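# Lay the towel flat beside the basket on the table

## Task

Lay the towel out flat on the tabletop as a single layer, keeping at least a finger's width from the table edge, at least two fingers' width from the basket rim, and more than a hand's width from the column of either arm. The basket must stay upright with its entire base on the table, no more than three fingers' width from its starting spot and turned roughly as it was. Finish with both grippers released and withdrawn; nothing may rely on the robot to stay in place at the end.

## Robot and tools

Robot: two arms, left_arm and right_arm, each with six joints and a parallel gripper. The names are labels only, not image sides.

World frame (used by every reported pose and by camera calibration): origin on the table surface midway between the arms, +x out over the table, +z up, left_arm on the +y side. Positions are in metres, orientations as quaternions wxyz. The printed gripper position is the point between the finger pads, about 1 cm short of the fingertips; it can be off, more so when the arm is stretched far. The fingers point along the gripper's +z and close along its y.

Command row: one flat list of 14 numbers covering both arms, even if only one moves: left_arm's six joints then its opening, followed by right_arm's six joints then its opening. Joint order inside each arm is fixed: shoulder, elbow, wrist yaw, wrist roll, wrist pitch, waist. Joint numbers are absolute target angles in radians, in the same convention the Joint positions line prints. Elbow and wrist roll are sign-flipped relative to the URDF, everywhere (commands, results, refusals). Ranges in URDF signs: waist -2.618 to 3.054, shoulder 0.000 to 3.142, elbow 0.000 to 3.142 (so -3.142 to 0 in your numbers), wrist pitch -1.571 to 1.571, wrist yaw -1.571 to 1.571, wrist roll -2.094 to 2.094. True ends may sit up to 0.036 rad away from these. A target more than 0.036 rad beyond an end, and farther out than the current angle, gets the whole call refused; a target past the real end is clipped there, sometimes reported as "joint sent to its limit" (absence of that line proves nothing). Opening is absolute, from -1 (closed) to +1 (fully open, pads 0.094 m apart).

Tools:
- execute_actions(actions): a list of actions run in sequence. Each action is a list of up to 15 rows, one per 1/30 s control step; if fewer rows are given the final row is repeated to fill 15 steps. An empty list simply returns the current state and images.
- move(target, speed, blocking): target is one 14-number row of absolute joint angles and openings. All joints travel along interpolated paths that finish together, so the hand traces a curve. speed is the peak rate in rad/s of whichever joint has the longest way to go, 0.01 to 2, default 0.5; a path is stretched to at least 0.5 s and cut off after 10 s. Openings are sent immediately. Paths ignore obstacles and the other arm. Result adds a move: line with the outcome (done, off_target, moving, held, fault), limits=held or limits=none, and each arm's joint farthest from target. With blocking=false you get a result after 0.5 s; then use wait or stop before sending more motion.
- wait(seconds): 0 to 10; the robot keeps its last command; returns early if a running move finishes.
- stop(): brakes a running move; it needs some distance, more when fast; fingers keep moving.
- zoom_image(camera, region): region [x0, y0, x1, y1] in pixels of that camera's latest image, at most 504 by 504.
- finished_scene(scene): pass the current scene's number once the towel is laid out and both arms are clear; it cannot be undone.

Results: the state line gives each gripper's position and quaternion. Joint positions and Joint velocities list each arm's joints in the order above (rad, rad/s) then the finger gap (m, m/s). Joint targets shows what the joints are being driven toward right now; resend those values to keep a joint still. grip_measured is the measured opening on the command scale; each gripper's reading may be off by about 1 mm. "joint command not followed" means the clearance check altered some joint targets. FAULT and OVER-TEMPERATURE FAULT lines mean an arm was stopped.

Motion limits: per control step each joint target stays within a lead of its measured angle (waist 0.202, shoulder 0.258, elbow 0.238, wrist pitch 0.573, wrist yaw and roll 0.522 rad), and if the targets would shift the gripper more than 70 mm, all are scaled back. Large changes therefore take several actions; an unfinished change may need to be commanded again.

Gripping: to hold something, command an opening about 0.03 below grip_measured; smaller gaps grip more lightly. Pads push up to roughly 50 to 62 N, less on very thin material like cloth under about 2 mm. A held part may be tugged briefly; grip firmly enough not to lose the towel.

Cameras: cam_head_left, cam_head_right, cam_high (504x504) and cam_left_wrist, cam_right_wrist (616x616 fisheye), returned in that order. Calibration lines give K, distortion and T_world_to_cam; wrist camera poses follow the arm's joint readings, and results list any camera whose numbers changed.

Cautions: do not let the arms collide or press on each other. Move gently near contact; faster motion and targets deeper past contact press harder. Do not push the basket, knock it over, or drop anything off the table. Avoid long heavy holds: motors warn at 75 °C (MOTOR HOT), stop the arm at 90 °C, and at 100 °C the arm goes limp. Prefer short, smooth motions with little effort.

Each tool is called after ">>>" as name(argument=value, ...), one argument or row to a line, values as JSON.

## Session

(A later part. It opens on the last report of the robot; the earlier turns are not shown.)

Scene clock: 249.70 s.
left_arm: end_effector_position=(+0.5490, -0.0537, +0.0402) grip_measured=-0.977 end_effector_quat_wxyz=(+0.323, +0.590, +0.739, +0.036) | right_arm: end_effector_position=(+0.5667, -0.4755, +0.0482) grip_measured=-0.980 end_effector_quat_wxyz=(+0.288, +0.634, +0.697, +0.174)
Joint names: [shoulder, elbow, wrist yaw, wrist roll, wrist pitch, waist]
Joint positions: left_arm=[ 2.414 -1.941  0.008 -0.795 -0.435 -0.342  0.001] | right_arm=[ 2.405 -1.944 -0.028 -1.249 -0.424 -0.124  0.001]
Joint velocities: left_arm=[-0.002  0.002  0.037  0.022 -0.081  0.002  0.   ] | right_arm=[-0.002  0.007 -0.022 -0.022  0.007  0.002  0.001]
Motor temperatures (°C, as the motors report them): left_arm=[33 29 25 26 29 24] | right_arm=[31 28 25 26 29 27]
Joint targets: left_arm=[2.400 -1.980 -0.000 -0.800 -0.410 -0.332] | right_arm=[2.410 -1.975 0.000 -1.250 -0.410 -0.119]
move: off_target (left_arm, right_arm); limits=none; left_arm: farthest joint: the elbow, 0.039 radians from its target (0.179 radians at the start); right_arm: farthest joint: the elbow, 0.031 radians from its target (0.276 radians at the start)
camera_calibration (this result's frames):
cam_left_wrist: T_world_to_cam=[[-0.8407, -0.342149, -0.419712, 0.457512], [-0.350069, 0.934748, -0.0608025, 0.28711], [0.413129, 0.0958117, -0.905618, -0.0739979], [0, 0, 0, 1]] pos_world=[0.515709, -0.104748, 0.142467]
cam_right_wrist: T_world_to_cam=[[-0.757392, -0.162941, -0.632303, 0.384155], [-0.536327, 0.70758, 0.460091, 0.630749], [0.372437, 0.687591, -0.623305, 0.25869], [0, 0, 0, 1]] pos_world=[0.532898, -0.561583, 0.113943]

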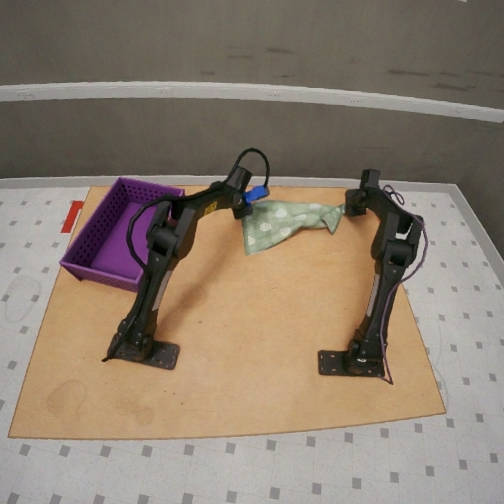

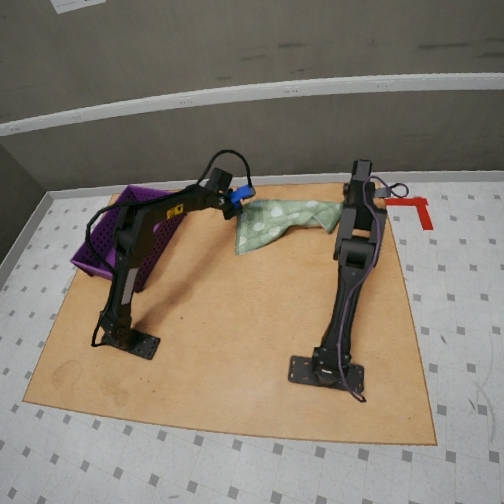

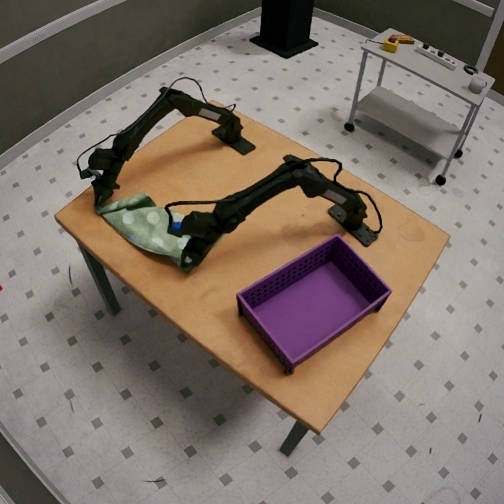

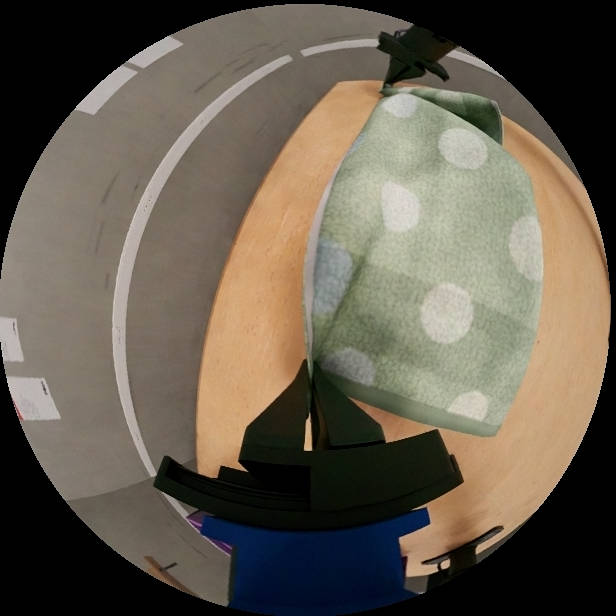

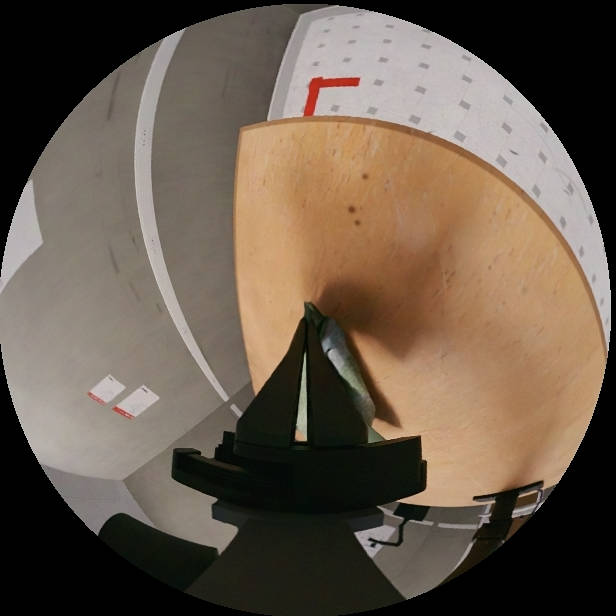

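>>> execute_actions(
  actions=[
    [[2.43,-1.98,0,-0.8,-0.41,-0.332,-1, 2.45,-1.975,0,-1.25,-0.41,-0.119,-1]],
    [[2.44,-1.98,0,-0.8,-0.41,-0.332,-1, 2.47,-1.975,0,-1.25,-0.41,-0.119,-1]],
    [[2.44,-1.98,0,-0.8,-0.41,-0.332,-0.5, 2.47,-1.975,0,-1.25,-0.41,-0.119,-0.5]],
    [[2.44,-1.98,0,-0.8,-0.41,-0.332,-0.3, 2.47,-1.975,0,-1.25,-0.41,-0.119,-0.3]],
    [[2.36,-1.98,0,-0.8,-0.41,-0.332,-0.3, 2.39,-1.975,0,-1.25,-0.41,-0.119,-0.3]],
    [[2.26,-1.98,0,-0.8,-0.41,-0.332,-0.3, 2.29,-1.975,0,-1.25,-0.41,-0.119,-0.3]],
    [[2.16,-1.98,0,-0.8,-0.5,-0.3,-0.3, 2.19,-1.975,0,-1.25,-0.5,-0.13,-0.3]],
    [[2.06,-1.98,0,-0.8,-0.6,-0.25,-0.3, 2.09,-1.975,0,-1.25,-0.6,-0.15,-0.3]],
  ],
)

>>> move(
  target=[1.6,-1.7,0,0,-1.3,0.0,0.1, 1.6,-1.6,0,0,-1.3,-0.5,0.1],
  speed=1.2,
)

Scene clock: 258.77 s.
left_arm: end_effector_position=(+0.5511, +0.0133, +0.2105) grip_measured=-0.302 end_effector_quat_wxyz=(+0.402, +0.534, +0.740, +0.072) | right_arm: end_effector_position=(+0.5349, -0.4825, +0.2104) grip_measured=-0.302 end_effector_quat_wxyz=(+0.362, +0.622, +0.665, +0.201)
Joint names: [shoulder, elbow, wrist yaw, wrist roll, wrist pitch, waist]
Joint positions: left_arm=[ 2.081 -1.95  -0.005 -0.798 -0.598 -0.246  0.033] | right_arm=[ 2.093 -1.958 -0.009 -1.251 -0.582 -0.143  0.033]
Joint velocities: left_arm=[ 0.007 -0.002  0.022 -0.007 -0.022 -0.002 -0.   ] | right_arm=[ 0.012  0.002  0.066  0.066 -0.066 -0.017 -0.   ]
Motor temperatures (°C, as the motors report them): left_arm=[35 29 25 26 29 24] | right_arm=[33 28 25 26 30 27]
Joint targets: left_arm=[2.060 -1.980 0.000 -0.800 -0.600 -0.250] | right_arm=[2.090 -1.975 -0.000 -1.250 -0.600 -0.150]
camera_calibration (this result's frames):
cam_left_wrist: T_world_to_cam=[[-0.723853, -0.458094, -0.515933, 0.511023], [-0.422797, 0.885436, -0.192991, 0.304132], [0.545233, 0.0784381, -0.834607, -0.0145487], [0, 0, 0, 1]] pos_world=[0.506424, -0.0340515, 0.310206]
cam_right_wrist: T_world_to_cam=[[-0.653289, -0.175036, -0.736598, 0.42188], [-0.575626, 0.74681, 0.33306, 0.610723], [0.491801, 0.64159, -0.588638, 0.283077], [0, 0, 0, 1]] pos_world=[0.48794, -0.563869, 0.273978]

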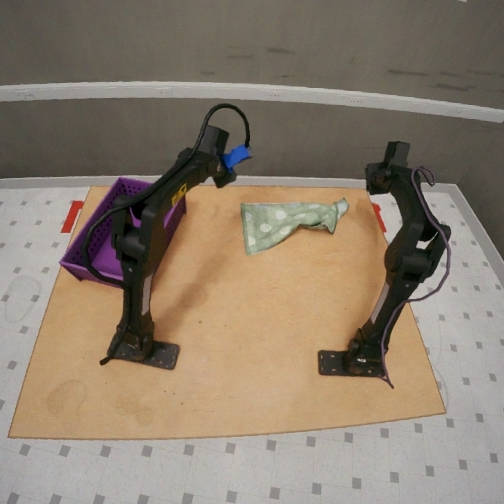

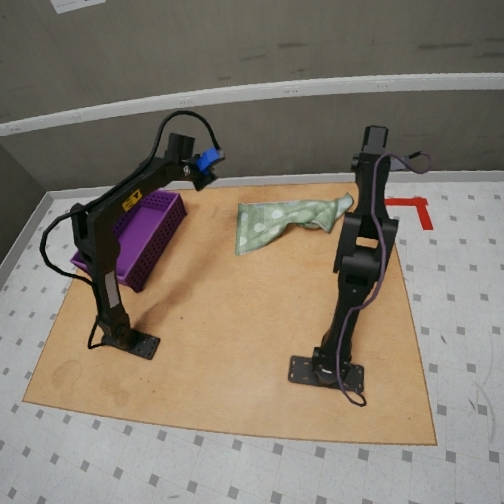

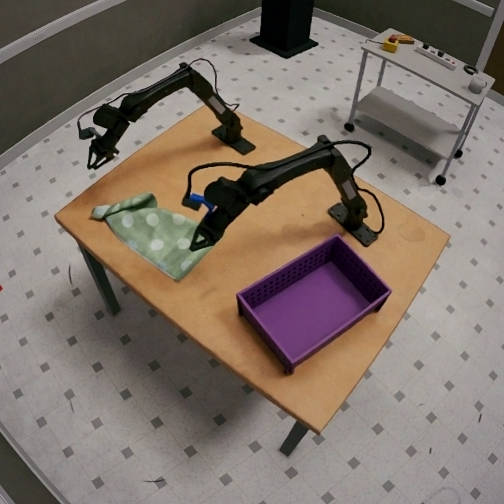

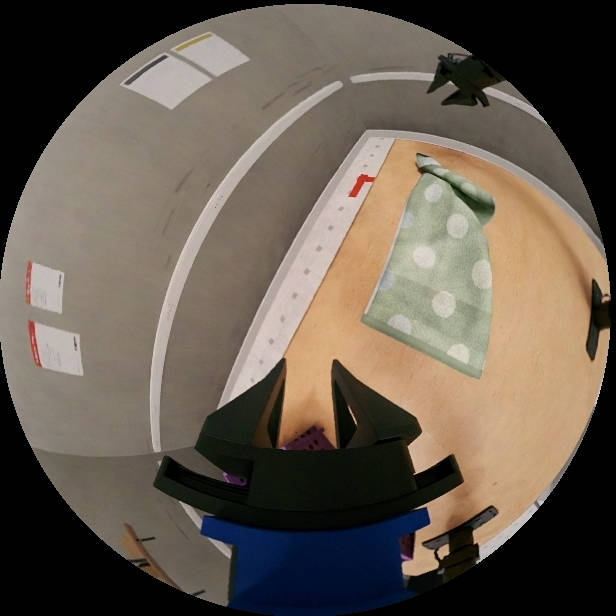

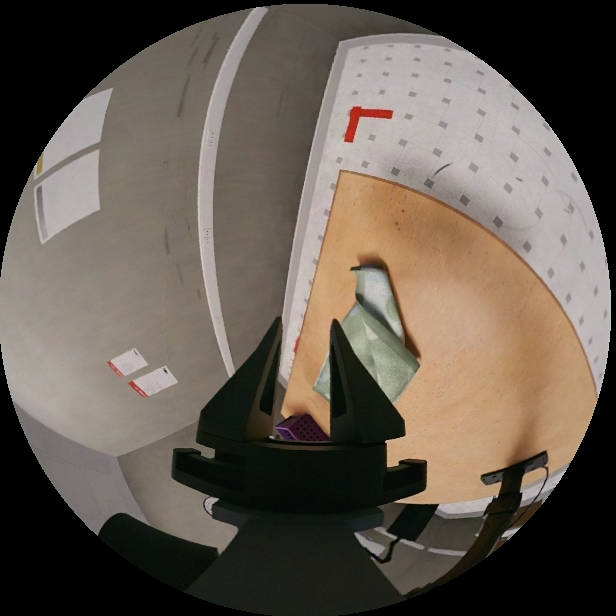

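Scene clock: 260.80 s.
left_arm: end_effector_position=(+0.3764, +0.1937, +0.2277) grip_measured=+0.098 end_effector_quat_wxyz=(+0.173, +0.110, +0.979, -0.015) | right_arm: end_effector_position=(+0.2478, -0.5300, +0.2011) grip_measured=+0.098 end_effector_quat_wxyz=(+0.129, +0.299, +0.945, -0.037)
Joint names: [shoulder, elbow, wrist yaw, wrist roll, wrist pitch, waist]
Joint positions: left_arm=[ 1.628 -1.707 -0.005 -0.01  -1.3   -0.006  0.052] | right_arm=[ 1.619 -1.612 -0.004 -0.01  -1.295 -0.491  0.052]
Joint velocities: left_arm=[-0.002 -0.007  0.007 -0.007 -0.007  0.012 -0.   ] | right_arm=[-0.017 -0.002  0.007  0.051 -0.022 -0.002 -0.001]
Motor temperatures (°C, as the motors report them): left_arm=[35 29 25 26 29 24] | right_arm=[33 28 25 26 29 27]
Joint targets: left_arm=[1.600 -1.700 -0.000 0.000 -1.300 -0.000] | right_arm=[1.600 -1.600 -0.000 -0.000 -1.300 -0.500]
move: off_target (left_arm); limits=none; left_arm: farthest joint: the shoulder, 0.028 radians from its target (0.481 radians at the start); right_arm: farthest joint: the shoulder, 0.019 radians from its target (0.493 radians at the start)
camera_calibration (this result's frames):
cam_left_wrist: T_world_to_cam=[[-0.177654, -0.984091, 0.00182737, 0.254498], [-0.978349, 0.176817, 0.10756, 0.351816], [-0.106172, 0.0173206, -0.994197, 0.374245], [0, 0, 0, 1]] pos_world=[0.429146, 0.18176, 0.333767]
cam_right_wrist: T_world_to_cam=[[-0.548403, -0.835367, -0.0376448, -0.297312], [-0.692931, 0.428775, 0.579654, 0.29486], [-0.468083, 0.343969, -0.813992, 0.574725], [0, 0, 0, 1]] pos_world=[0.31029, -0.57248, 0.285713]

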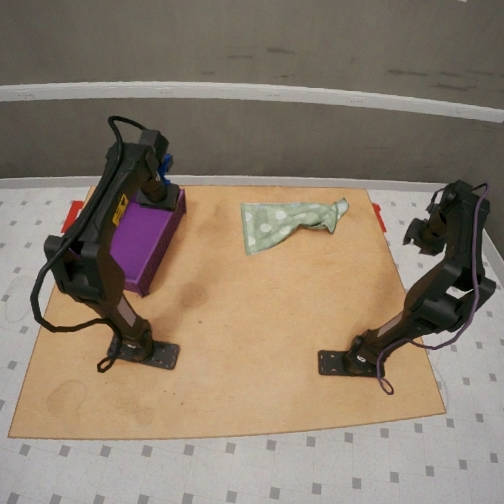

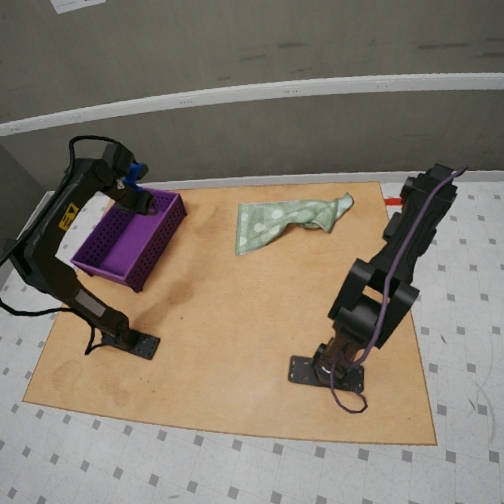

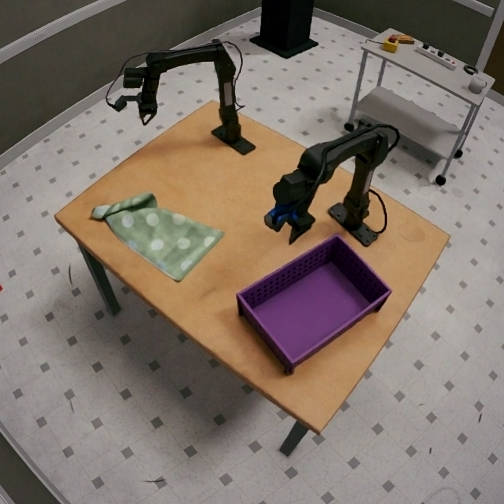

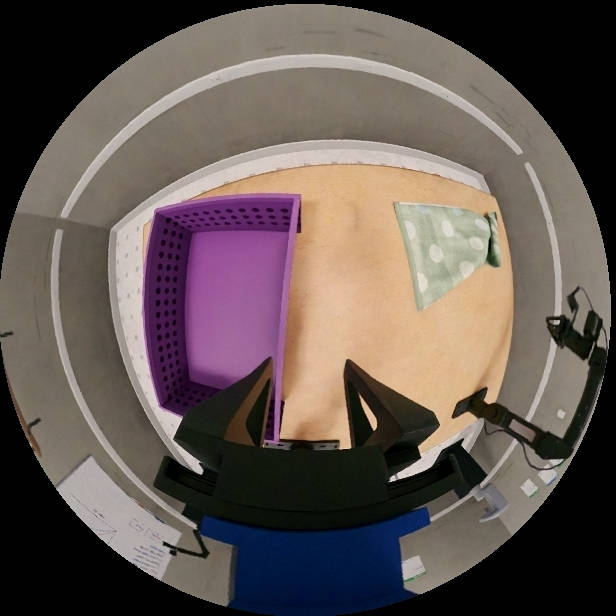

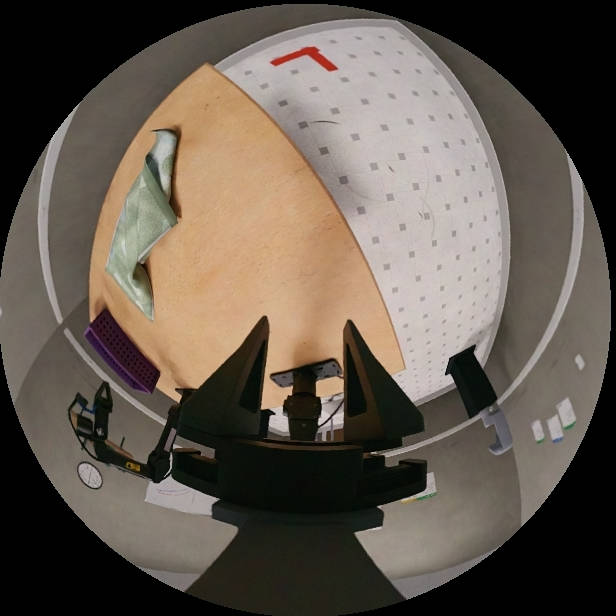

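>>> zoom_image(
  camera="cam_high",
  region=[70, 170, 240, 290],
)

>>> zoom_image(
  camera="cam_head_left",
  region=[220, 170, 400, 280],
)

Region (70, 170, 240, 290) of cam_high's 504x504 image, scaled by 2.965, with more detail than that image has; it fills the top 356 rows of this view, and the rest is white.

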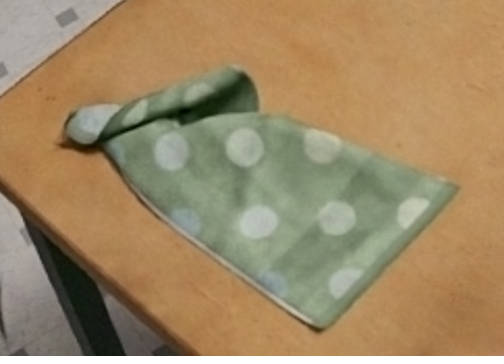

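Region (220, 170, 400, 280) of cam_head_left's 504x504 image, scaled by 2.800, with more detail than that image has.

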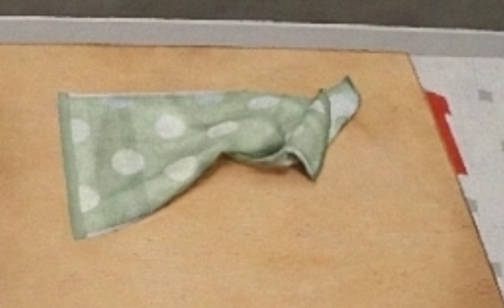

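>>> move(
  target=[1.6,-1.7,0,0,-1.3,0.0,0.1, 1.81,-1.58,0,0,-1.11,-0.05,0.1],
  speed=1.0,
)

>>> zoom_image(
  camera="cam_right_wrist",
  region=[100, 60, 480, 400],
)

Scene clock: 273.00 s.
left_arm: end_effector_position=(+0.3763, +0.1937, +0.2277) grip_measured=+0.098 end_effector_quat_wxyz=(+0.173, +0.110, +0.979, -0.015) | right_arm: end_effector_position=(+0.3478, -0.3954, +0.1360) grip_measured=+0.098 end_effector_quat_wxyz=(+0.108, +0.082, +0.991, -0.006)
Joint names: [shoulder, elbow, wrist yaw, wrist roll, wrist pitch, waist]
Joint positions: left_arm=[ 1.628 -1.707 -0.005 -0.01  -1.3   -0.006  0.052] | right_arm=[ 1.812 -1.586 -0.004 -0.007 -1.128 -0.045  0.052]
Joint velocities: left_arm=[-0.002  0.007 -0.051  0.037 -0.037 -0.012 -0.   ] | right_arm=[-0.007 -0.002  0.022 -0.022 -0.022 -0.007  0.   ]
Motor temperatures (°C, as the motors report them): left_arm=[33 28 25 26 29 24] | right_arm=[32 28 25 26 29 27]
Joint targets: left_arm=[1.600 -1.700 -0.000 0.000 -1.300 -0.000] | right_arm=[1.810 -1.580 0.000 0.000 -1.110 -0.050]
move: off_target (left_arm); limits=none; left_arm: farthest joint: the shoulder, 0.028 radians from its target (0.028 radians at the start); right_arm: farthest joint: the wrist pitch, 0.018 radians from its target (0.185 radians at the start)
camera_calibration (this result's frames):
cam_left_wrist: T_world_to_cam=[[-0.177301, -0.984155, 0.00194398, 0.254354], [-0.978369, 0.176472, 0.107942, 0.351719], [-0.106574, 0.0172362, -0.994155, 0.374362], [0, 0, 0, 1]] pos_world=[0.429105, 0.181803, 0.333714]
cam_right_wrist: T_world_to_cam=[[-0.133201, -0.990367, -0.0378121, -0.338212], [-0.779279, 0.081085, 0.621409, 0.2311], [-0.612357, 0.112239, -0.782573, 0.476496], [0, 0, 0, 1]] pos_world=[0.426828, -0.407174, 0.216497]

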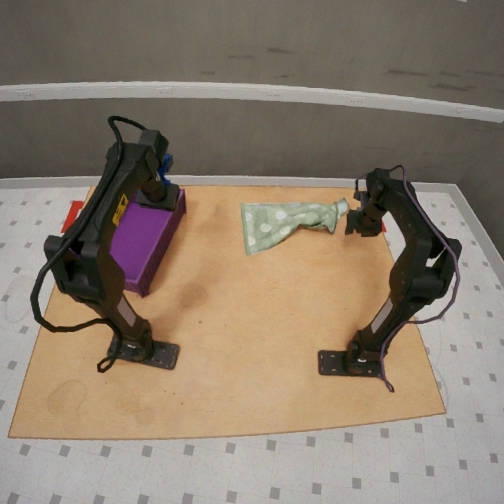

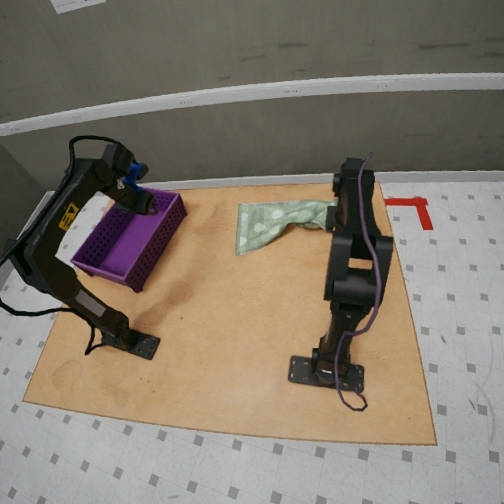

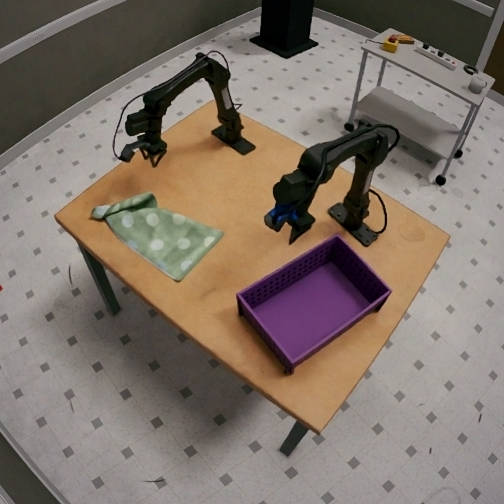

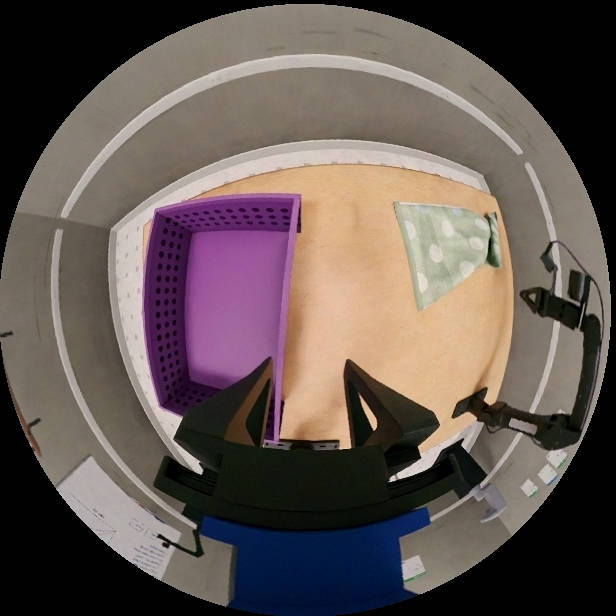

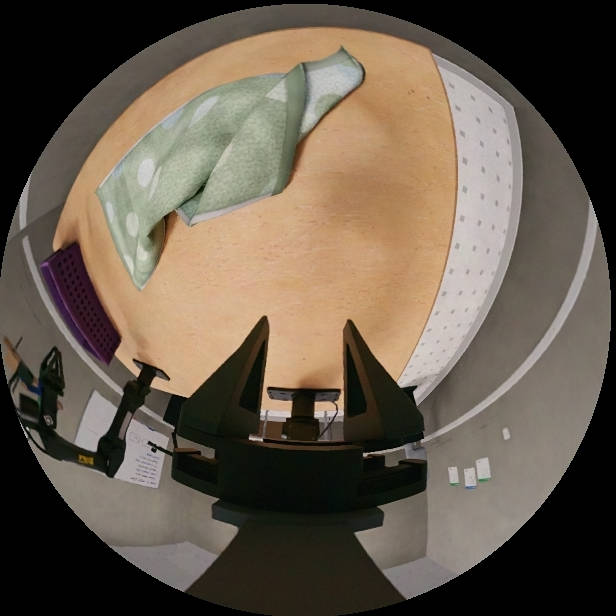

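Region (100, 60, 480, 400) of cam_right_wrist's 616x616 image, scaled by 1.326, with more detail than that image has; it fills the top 451 rows of this view, and the rest is white.

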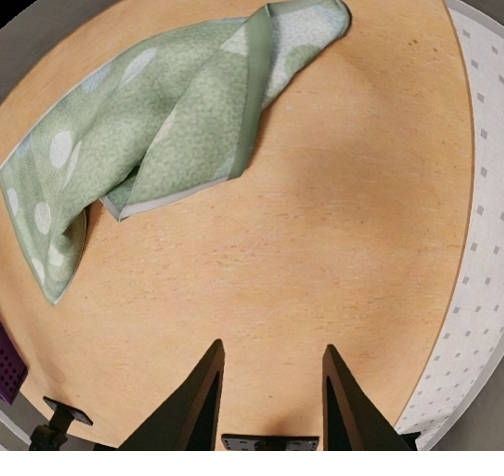

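>>> move(
  target=[1.6,-1.7,0,0,-1.3,0.0,0.1, 2.125,-1.68,0,0,-0.77,0.062,0.1],
  speed=0.7,
)

>>> zoom_image(
  camera="cam_right_wrist",
  region=[180, 150, 430, 400],
)

Scene clock: 288.53 s.
left_arm: end_effector_position=(+0.3762, +0.1937, +0.2276) grip_measured=+0.098 end_effector_quat_wxyz=(+0.173, +0.110, +0.979, -0.015) | right_arm: end_effector_position=(+0.4431, -0.3616, +0.0473) grip_measured=+0.098 end_effector_quat_wxyz=(+0.153, +0.031, +0.988, -0.002)
Joint names: [shoulder, elbow, wrist yaw, wrist roll, wrist pitch, waist]
Joint positions: left_arm=[ 1.628 -1.707 -0.005 -0.01  -1.301 -0.006  0.052] | right_arm=[ 2.128 -1.654 -0.003 -0.007 -0.789  0.056  0.052]
Joint velocities: left_arm=[-0.002 -0.007  0.022  0.037  0.022  0.012  0.   ] | right_arm=[ 0.012 -0.012 -0.037  0.022 -0.007  0.002 -0.001]
Motor temperatures (°C, as the motors report them): left_arm=[32 28 25 26 28 24] | right_arm=[32 28 25 26 28 27]
Joint targets: left_arm=[1.600 -1.700 -0.000 0.000 -1.300 0.000] | right_arm=[2.125 -1.680 0.000 0.000 -0.770 0.062]
move: off_target (left_arm, right_arm); limits=none; left_arm: farthest joint: the shoulder, 0.028 radians from its target (0.028 radians at the start); right_arm: farthest joint: the elbow, 0.026 radians from its target (0.094 radians at the start)
camera_calibration (this result's frames):
cam_left_wrist: T_world_to_cam=[[-0.1773, -0.984155, 0.00193011, 0.25436], [-0.978329, 0.176463, 0.108321, 0.351534], [-0.106945, 0.0173169, -0.994114, 0.374435], [0, 0, 0, 1]] pos_world=[0.429058, 0.181813, 0.333661]
cam_right_wrist: T_world_to_cam=[[-0.0291313, -0.998973, -0.0347036, -0.344704], [-0.836075, 0.00532344, 0.548589, 0.358948], [-0.547841, 0.0449959, -0.835372, 0.411192], [0, 0, 0, 1]] pos_world=[0.515333, -0.364763, 0.134621]

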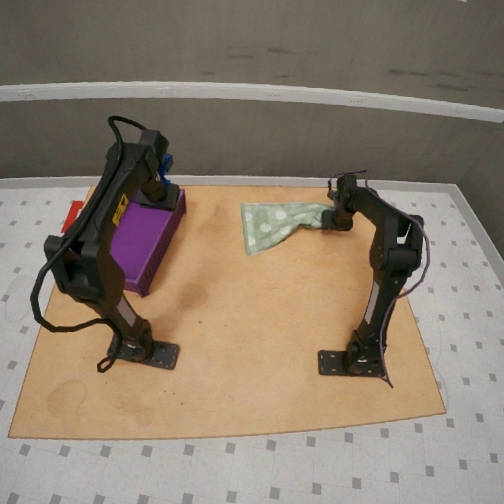

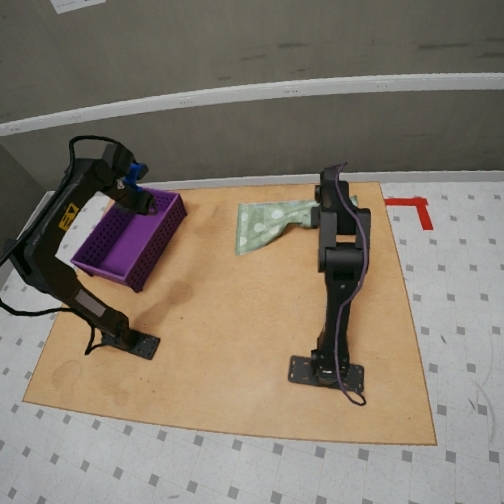

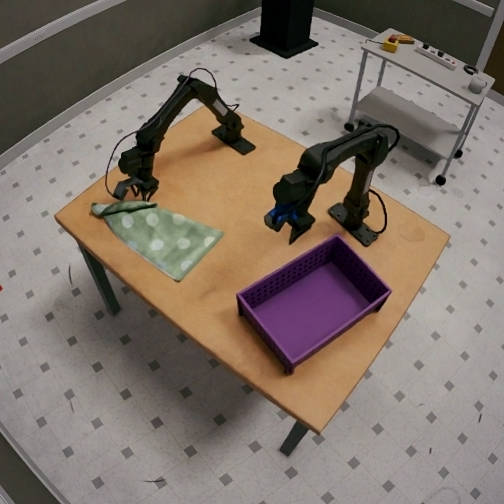

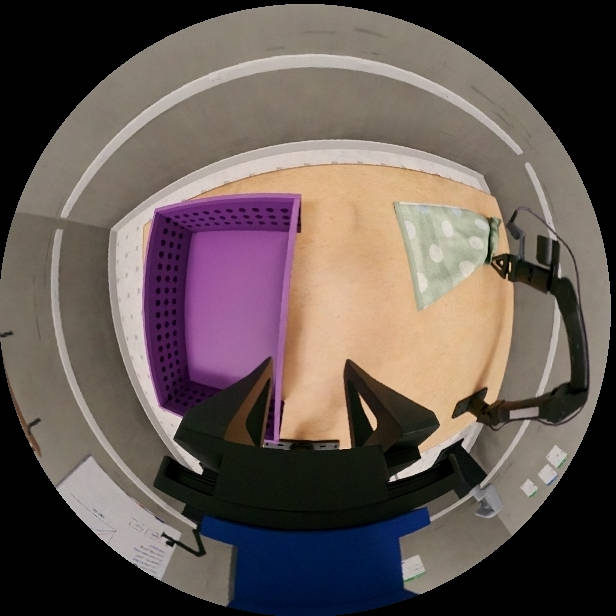

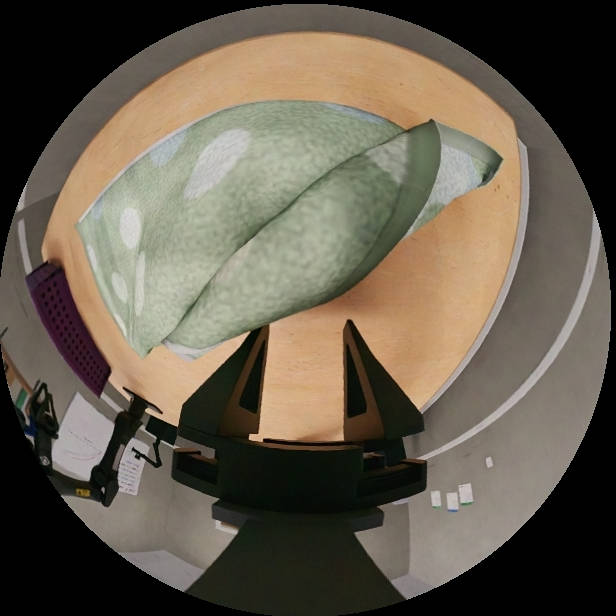

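Region (180, 150, 430, 400) of cam_right_wrist's 616x616 image, scaled by 2.016, with more detail than that image has.

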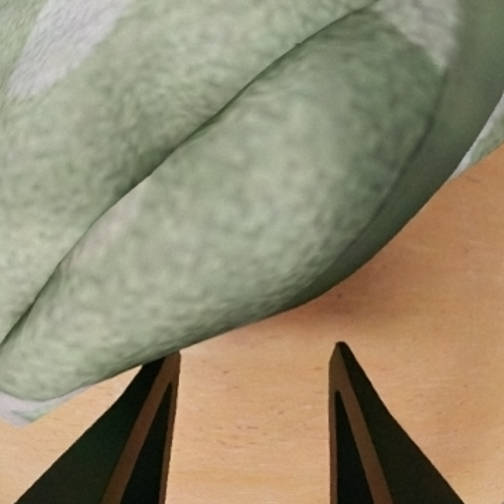

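>>> execute_actions(
  actions=[
    [[1.6,-1.7,0,0,-1.3,0.0,0.1, 2.125,-1.68,0,0,-0.68,0.062,0.1]],
    [[1.6,-1.7,0,0,-1.3,0.0,0.1, 2.16,-1.68,0,0,-0.68,0.062,0.1]],
    [[1.6,-1.7,0,0,-1.3,0.0,0.1, 2.20,-1.68,0,0,-0.68,0.062,0.1]],
    [[1.6,-1.7,0,0,-1.3,0.0,0.1, 2.24,-1.68,0,0,-0.68,0.062,0.1]],
    [[1.6,-1.7,0,0,-1.3,0.0,0.1, 2.27,-1.68,0,0,-0.68,0.062,0.1]],
  ],
)

>>> zoom_image(
  camera="cam_right_wrist",
  region=[180, 150, 430, 400],
)

Scene clock: 295.77 s.
left_arm: end_effector_position=(+0.3762, +0.1936, +0.2276) grip_measured=+0.098 end_effector_quat_wxyz=(+0.173, +0.110, +0.979, -0.016) | right_arm: end_effector_position=(+0.4658, -0.3628, +0.0187) grip_measured=+0.098 end_effector_quat_wxyz=(+0.169, +0.031, +0.985, -0.003)
Joint names: [shoulder, elbow, wrist yaw, wrist roll, wrist pitch, waist]
Joint positions: left_arm=[ 1.628 -1.707 -0.005 -0.01  -1.301 -0.006  0.052] | right_arm=[ 2.219 -1.673 -0.003 -0.007 -0.684  0.056  0.052]
Joint velocities: left_arm=[-0.002  0.022 -0.066 -0.066  0.095 -0.007 -0.001] | right_arm=[ 0.002 -0.017  0.095 -0.022 -0.007  0.017 -0.   ]
Motor temperatures (°C, as the motors report them): left_arm=[32 28 25 26 28 24] | right_arm=[32 28 25 26 28 27]
Joint targets: left_arm=[1.600 -1.700 0.000 -0.000 -1.300 -0.000] | right_arm=[2.270 -1.680 0.000 -0.000 -0.680 0.062]
camera_calibration (this result's frames):
cam_left_wrist: T_world_to_cam=[[-0.177428, -0.984131, 0.00228843, 0.254254], [-0.978298, 0.176628, 0.108333, 0.351485], [-0.107019, 0.0169826, -0.994112, 0.374526], [0, 0, 0, 1]] pos_world=[0.42905, 0.181777, 0.333661]
cam_right_wrist: T_world_to_cam=[[-0.027869, -0.999029, -0.0341192, -0.346881], [-0.853802, 0.00603924, 0.520564, 0.40268], [-0.519852, 0.0436386, -0.853141, 0.386668], [0, 0, 0, 1]] pos_world=[0.535152, -0.36585, 0.108427]

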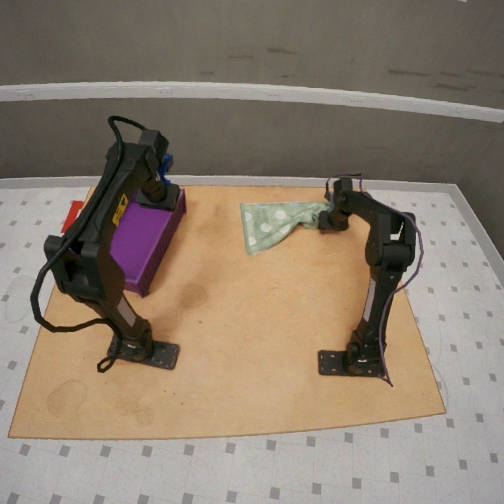

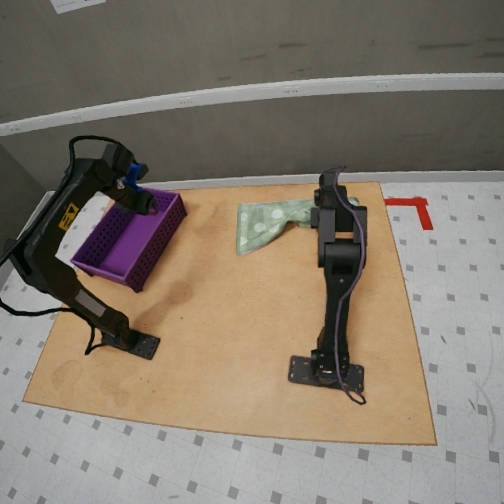

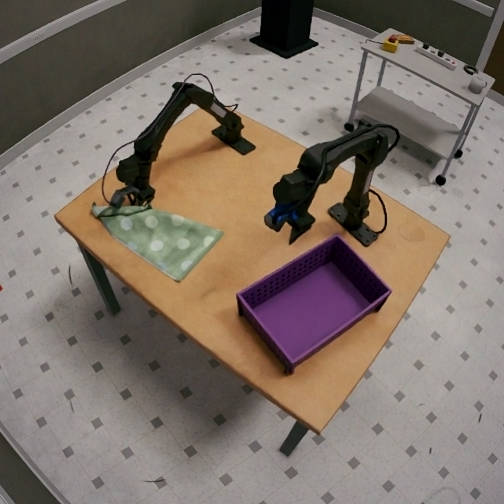

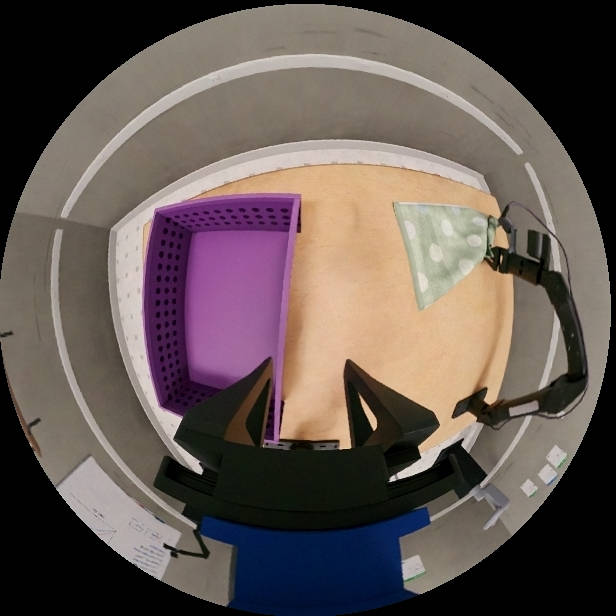

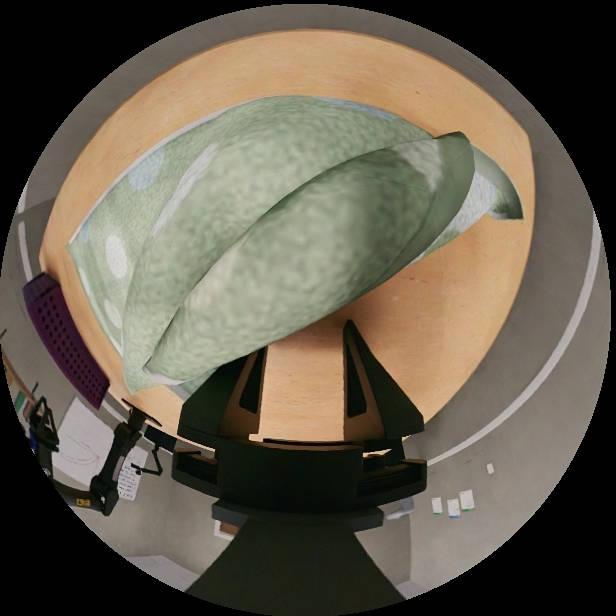

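Region (180, 150, 430, 400) of cam_right_wrist's 616x616 image, scaled by 2.016, with more detail than that image has.

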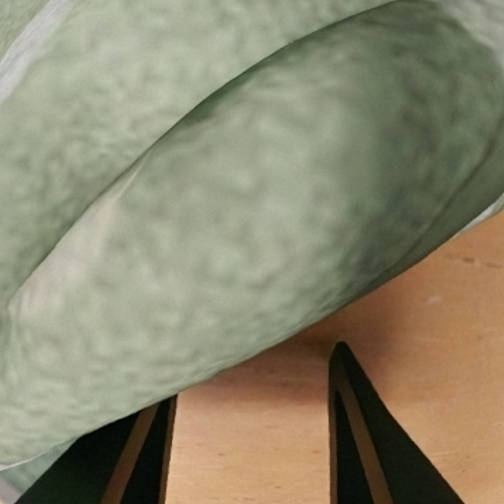

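>>> execute_actions(
  actions=[
    [[1.6,-1.7,0,0,-1.3,0.0,0.1, 2.25,-1.68,0,0,-0.62,0.062,-0.3]],
    [[1.6,-1.7,0,0,-1.3,0.0,0.1, 2.25,-1.68,0,0,-0.62,0.062,-0.7]],
    [[1.6,-1.7,0,0,-1.3,0.0,0.1, 2.25,-1.68,0,0,-0.62,0.062,-1]],
    [[1.6,-1.7,0,0,-1.3,0.0,0.1, 2.22,-1.68,0,0,-0.62,0.062,-1]],
    [[1.6,-1.7,0,0,-1.3,0.0,0.1, 2.16,-1.68,0,0,-0.62,0.062,-1]],
    [[1.6,-1.7,0,0,-1.3,0.0,0.1, 2.12,-1.68,0,0,-0.66,0.04,-1]],
    [[1.6,-1.7,0,0,-1.3,0.0,0.1, 2.10,-1.68,0,0,-0.7,0.0,-1]],
    [[1.6,-1.7,0,0,-1.3,0.0,0.1, 2.10,-1.68,0,0,-0.7,-0.04,-1]],
  ],
)

Scene clock: 303.57 s.
left_arm: end_effector_position=(+0.3762, +0.1936, +0.2276) grip_measured=+0.098 end_effector_quat_wxyz=(+0.173, +0.110, +0.979, -0.016) | right_arm: end_effector_position=(+0.4660, -0.4101, +0.0640) grip_measured=-0.990 end_effector_quat_wxyz=(+0.210, +0.076, +0.975, -0.015)
Joint names: [shoulder, elbow, wrist yaw, wrist roll, wrist pitch, waist]
Joint positions: left_arm=[ 1.628 -1.707 -0.005 -0.01  -1.301 -0.006  0.052] | right_arm=[ 2.124 -1.673 -0.001 -0.007 -0.694 -0.036  0.   ]
Joint velocities: left_arm=[-0.012  0.012  0.022  0.066 -0.066 -0.012  0.001] | right_arm=[-0.002 -0.012 -0.007  0.081  0.022 -0.007 -0.   ]
Motor temperatures (°C, as the motors report them): left_arm=[32 28 25 26 28 24] | right_arm=[33 28 25 26 28 27]
Joint targets: left_arm=[1.600 -1.700 -0.000 -0.000 -1.300 0.000] | right_arm=[2.100 -1.680 -0.000 -0.000 -0.700 -0.040]
camera_calibration (this result's frames):
cam_left_wrist: T_world_to_cam=[[-0.177428, -0.984131, 0.00228843, 0.254254], [-0.978298, 0.176628, 0.108333, 0.351485], [-0.107019, 0.0169826, -0.994112, 0.374526], [0, 0, 0, 1]] pos_world=[0.42905, 0.181777, 0.333661]
cam_right_wrist: T_world_to_cam=[[-0.118043, -0.992572, -0.0294504, -0.348219], [-0.889904, 0.0925803, 0.446653, 0.436569], [-0.440609, 0.0789322, -0.894222, 0.407666], [0, 0, 0, 1]] pos_world=[0.527021, -0.418228, 0.159294]

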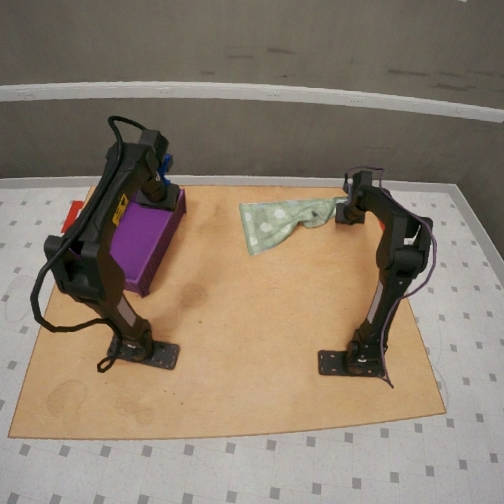

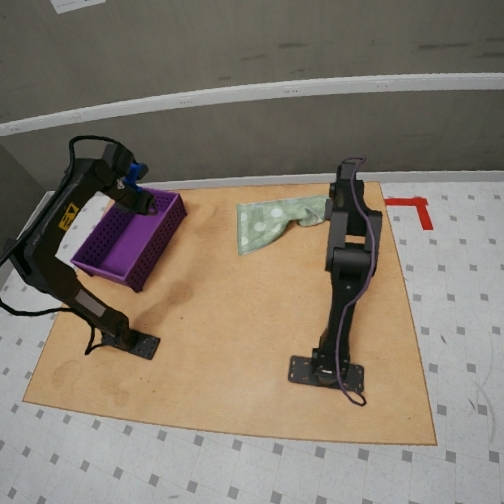

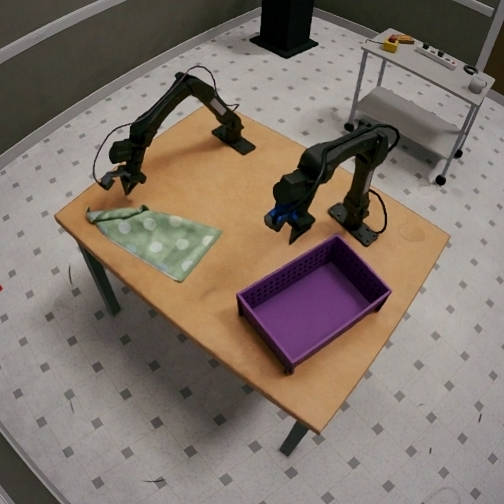

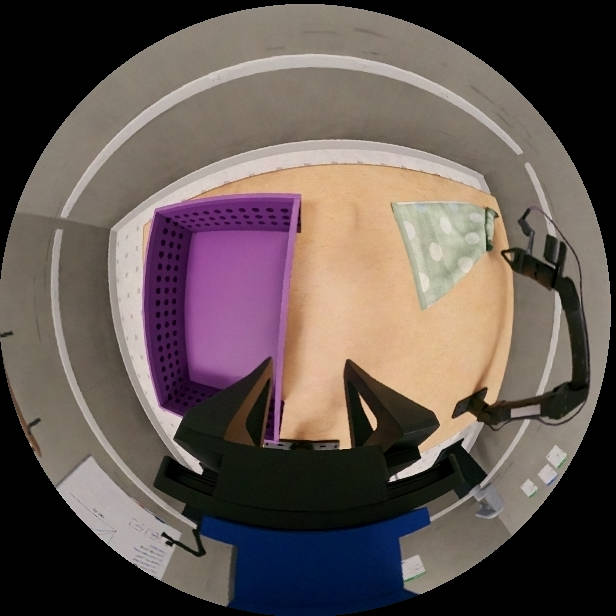

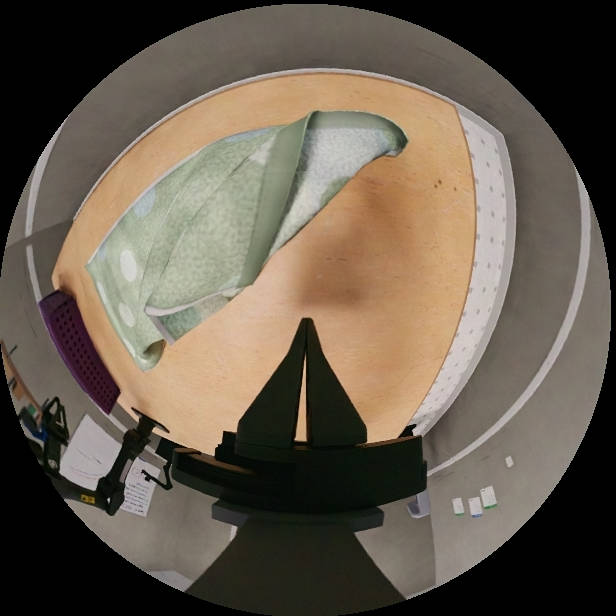

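>>> execute_actions(
  actions=[],
)

Scene clock: 312.30 s.
left_arm: end_effector_position=(+0.3762, +0.1936, +0.2276) grip_measured=+0.098 end_effector_quat_wxyz=(+0.173, +0.110, +0.979, -0.016) | right_arm: end_effector_position=(+0.4660, -0.4101, +0.0640) grip_measured=-0.990 end_effector_quat_wxyz=(+0.210, +0.076, +0.975, -0.015)
Joint names: [shoulder, elbow, wrist yaw, wrist roll, wrist pitch, waist]
Joint positions: left_arm=[ 1.628 -1.707 -0.005 -0.01  -1.301 -0.006  0.052] | right_arm=[ 2.124 -1.673 -0.001 -0.007 -0.694 -0.036  0.   ]
Joint velocities: left_arm=[ 0.007  0.017  0.081 -0.007  0.007  0.012 -0.   ] | right_arm=[-0.012  0.002  0.037  0.007  0.037  0.002 -0.001]
Motor temperatures (°C, as the motors report them): left_arm=[32 28 25 26 28 24] | right_arm=[34 28 25 26 28 27]
Joint targets: left_arm=[1.600 -1.700 0.000 -0.000 -1.300 0.000] | right_arm=[2.100 -1.680 -0.000 -0.000 -0.700 -0.040]
camera_calibration (this result's frames):
cam_left_wrist: T_world_to_cam=[[-0.177428, -0.984131, 0.00228843, 0.254254], [-0.978298, 0.176628, 0.108333, 0.351485], [-0.107019, 0.0169826, -0.994112, 0.374526], [0, 0, 0, 1]] pos_world=[0.42905, 0.181777, 0.333661]
cam_right_wrist: T_world_to_cam=[[-0.118043, -0.992572, -0.0294504, -0.348219], [-0.889904, 0.0925803, 0.446653, 0.436569], [-0.440609, 0.0789322, -0.894222, 0.407666], [0, 0, 0, 1]] pos_world=[0.527021, -0.418228, 0.159294]

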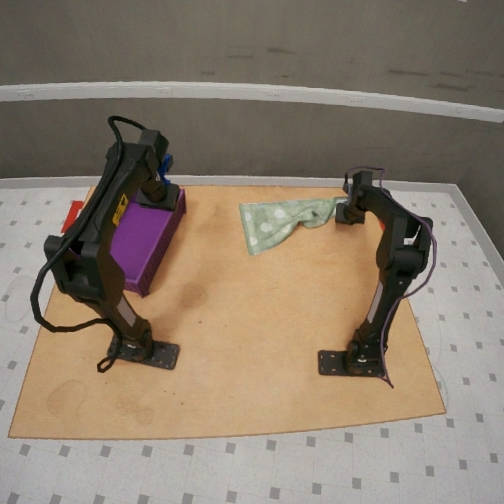

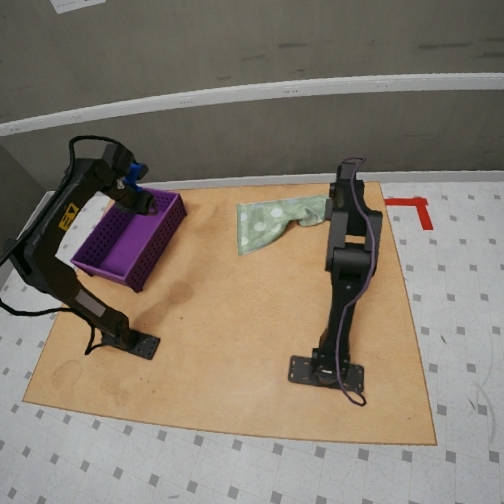

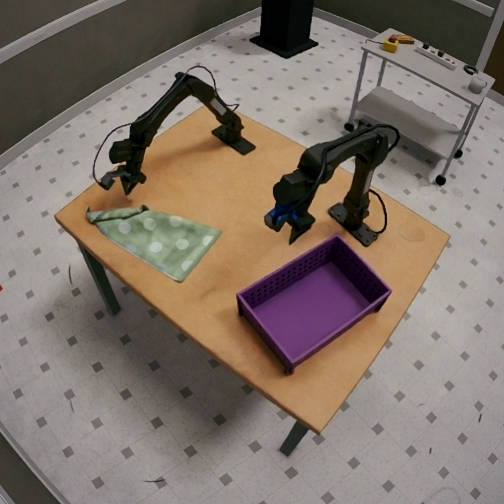

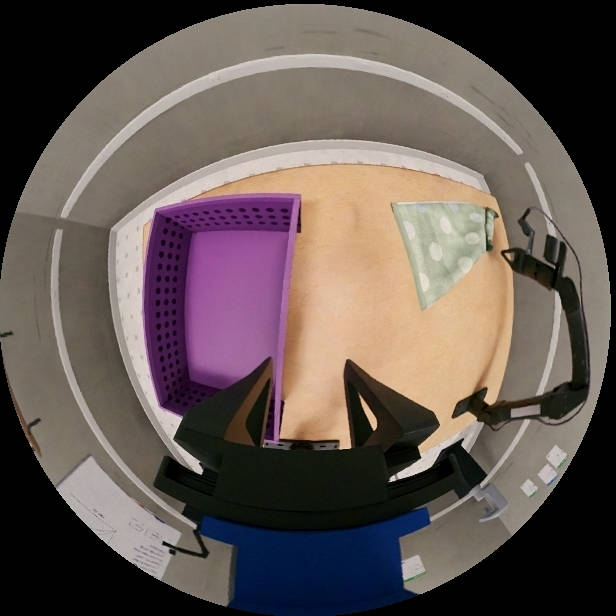

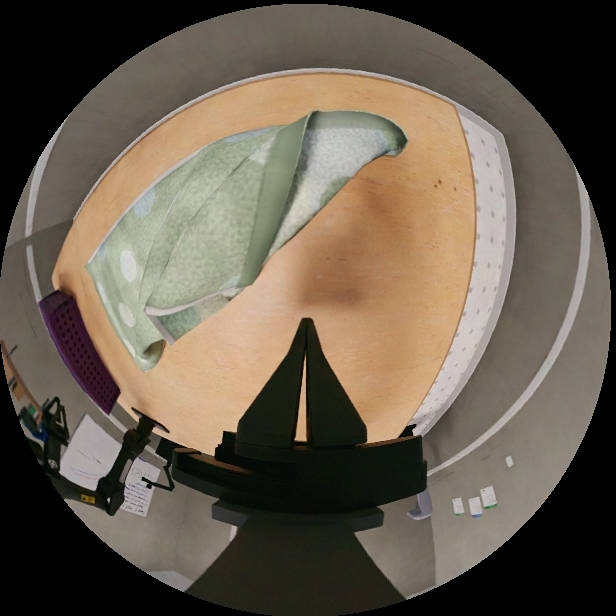

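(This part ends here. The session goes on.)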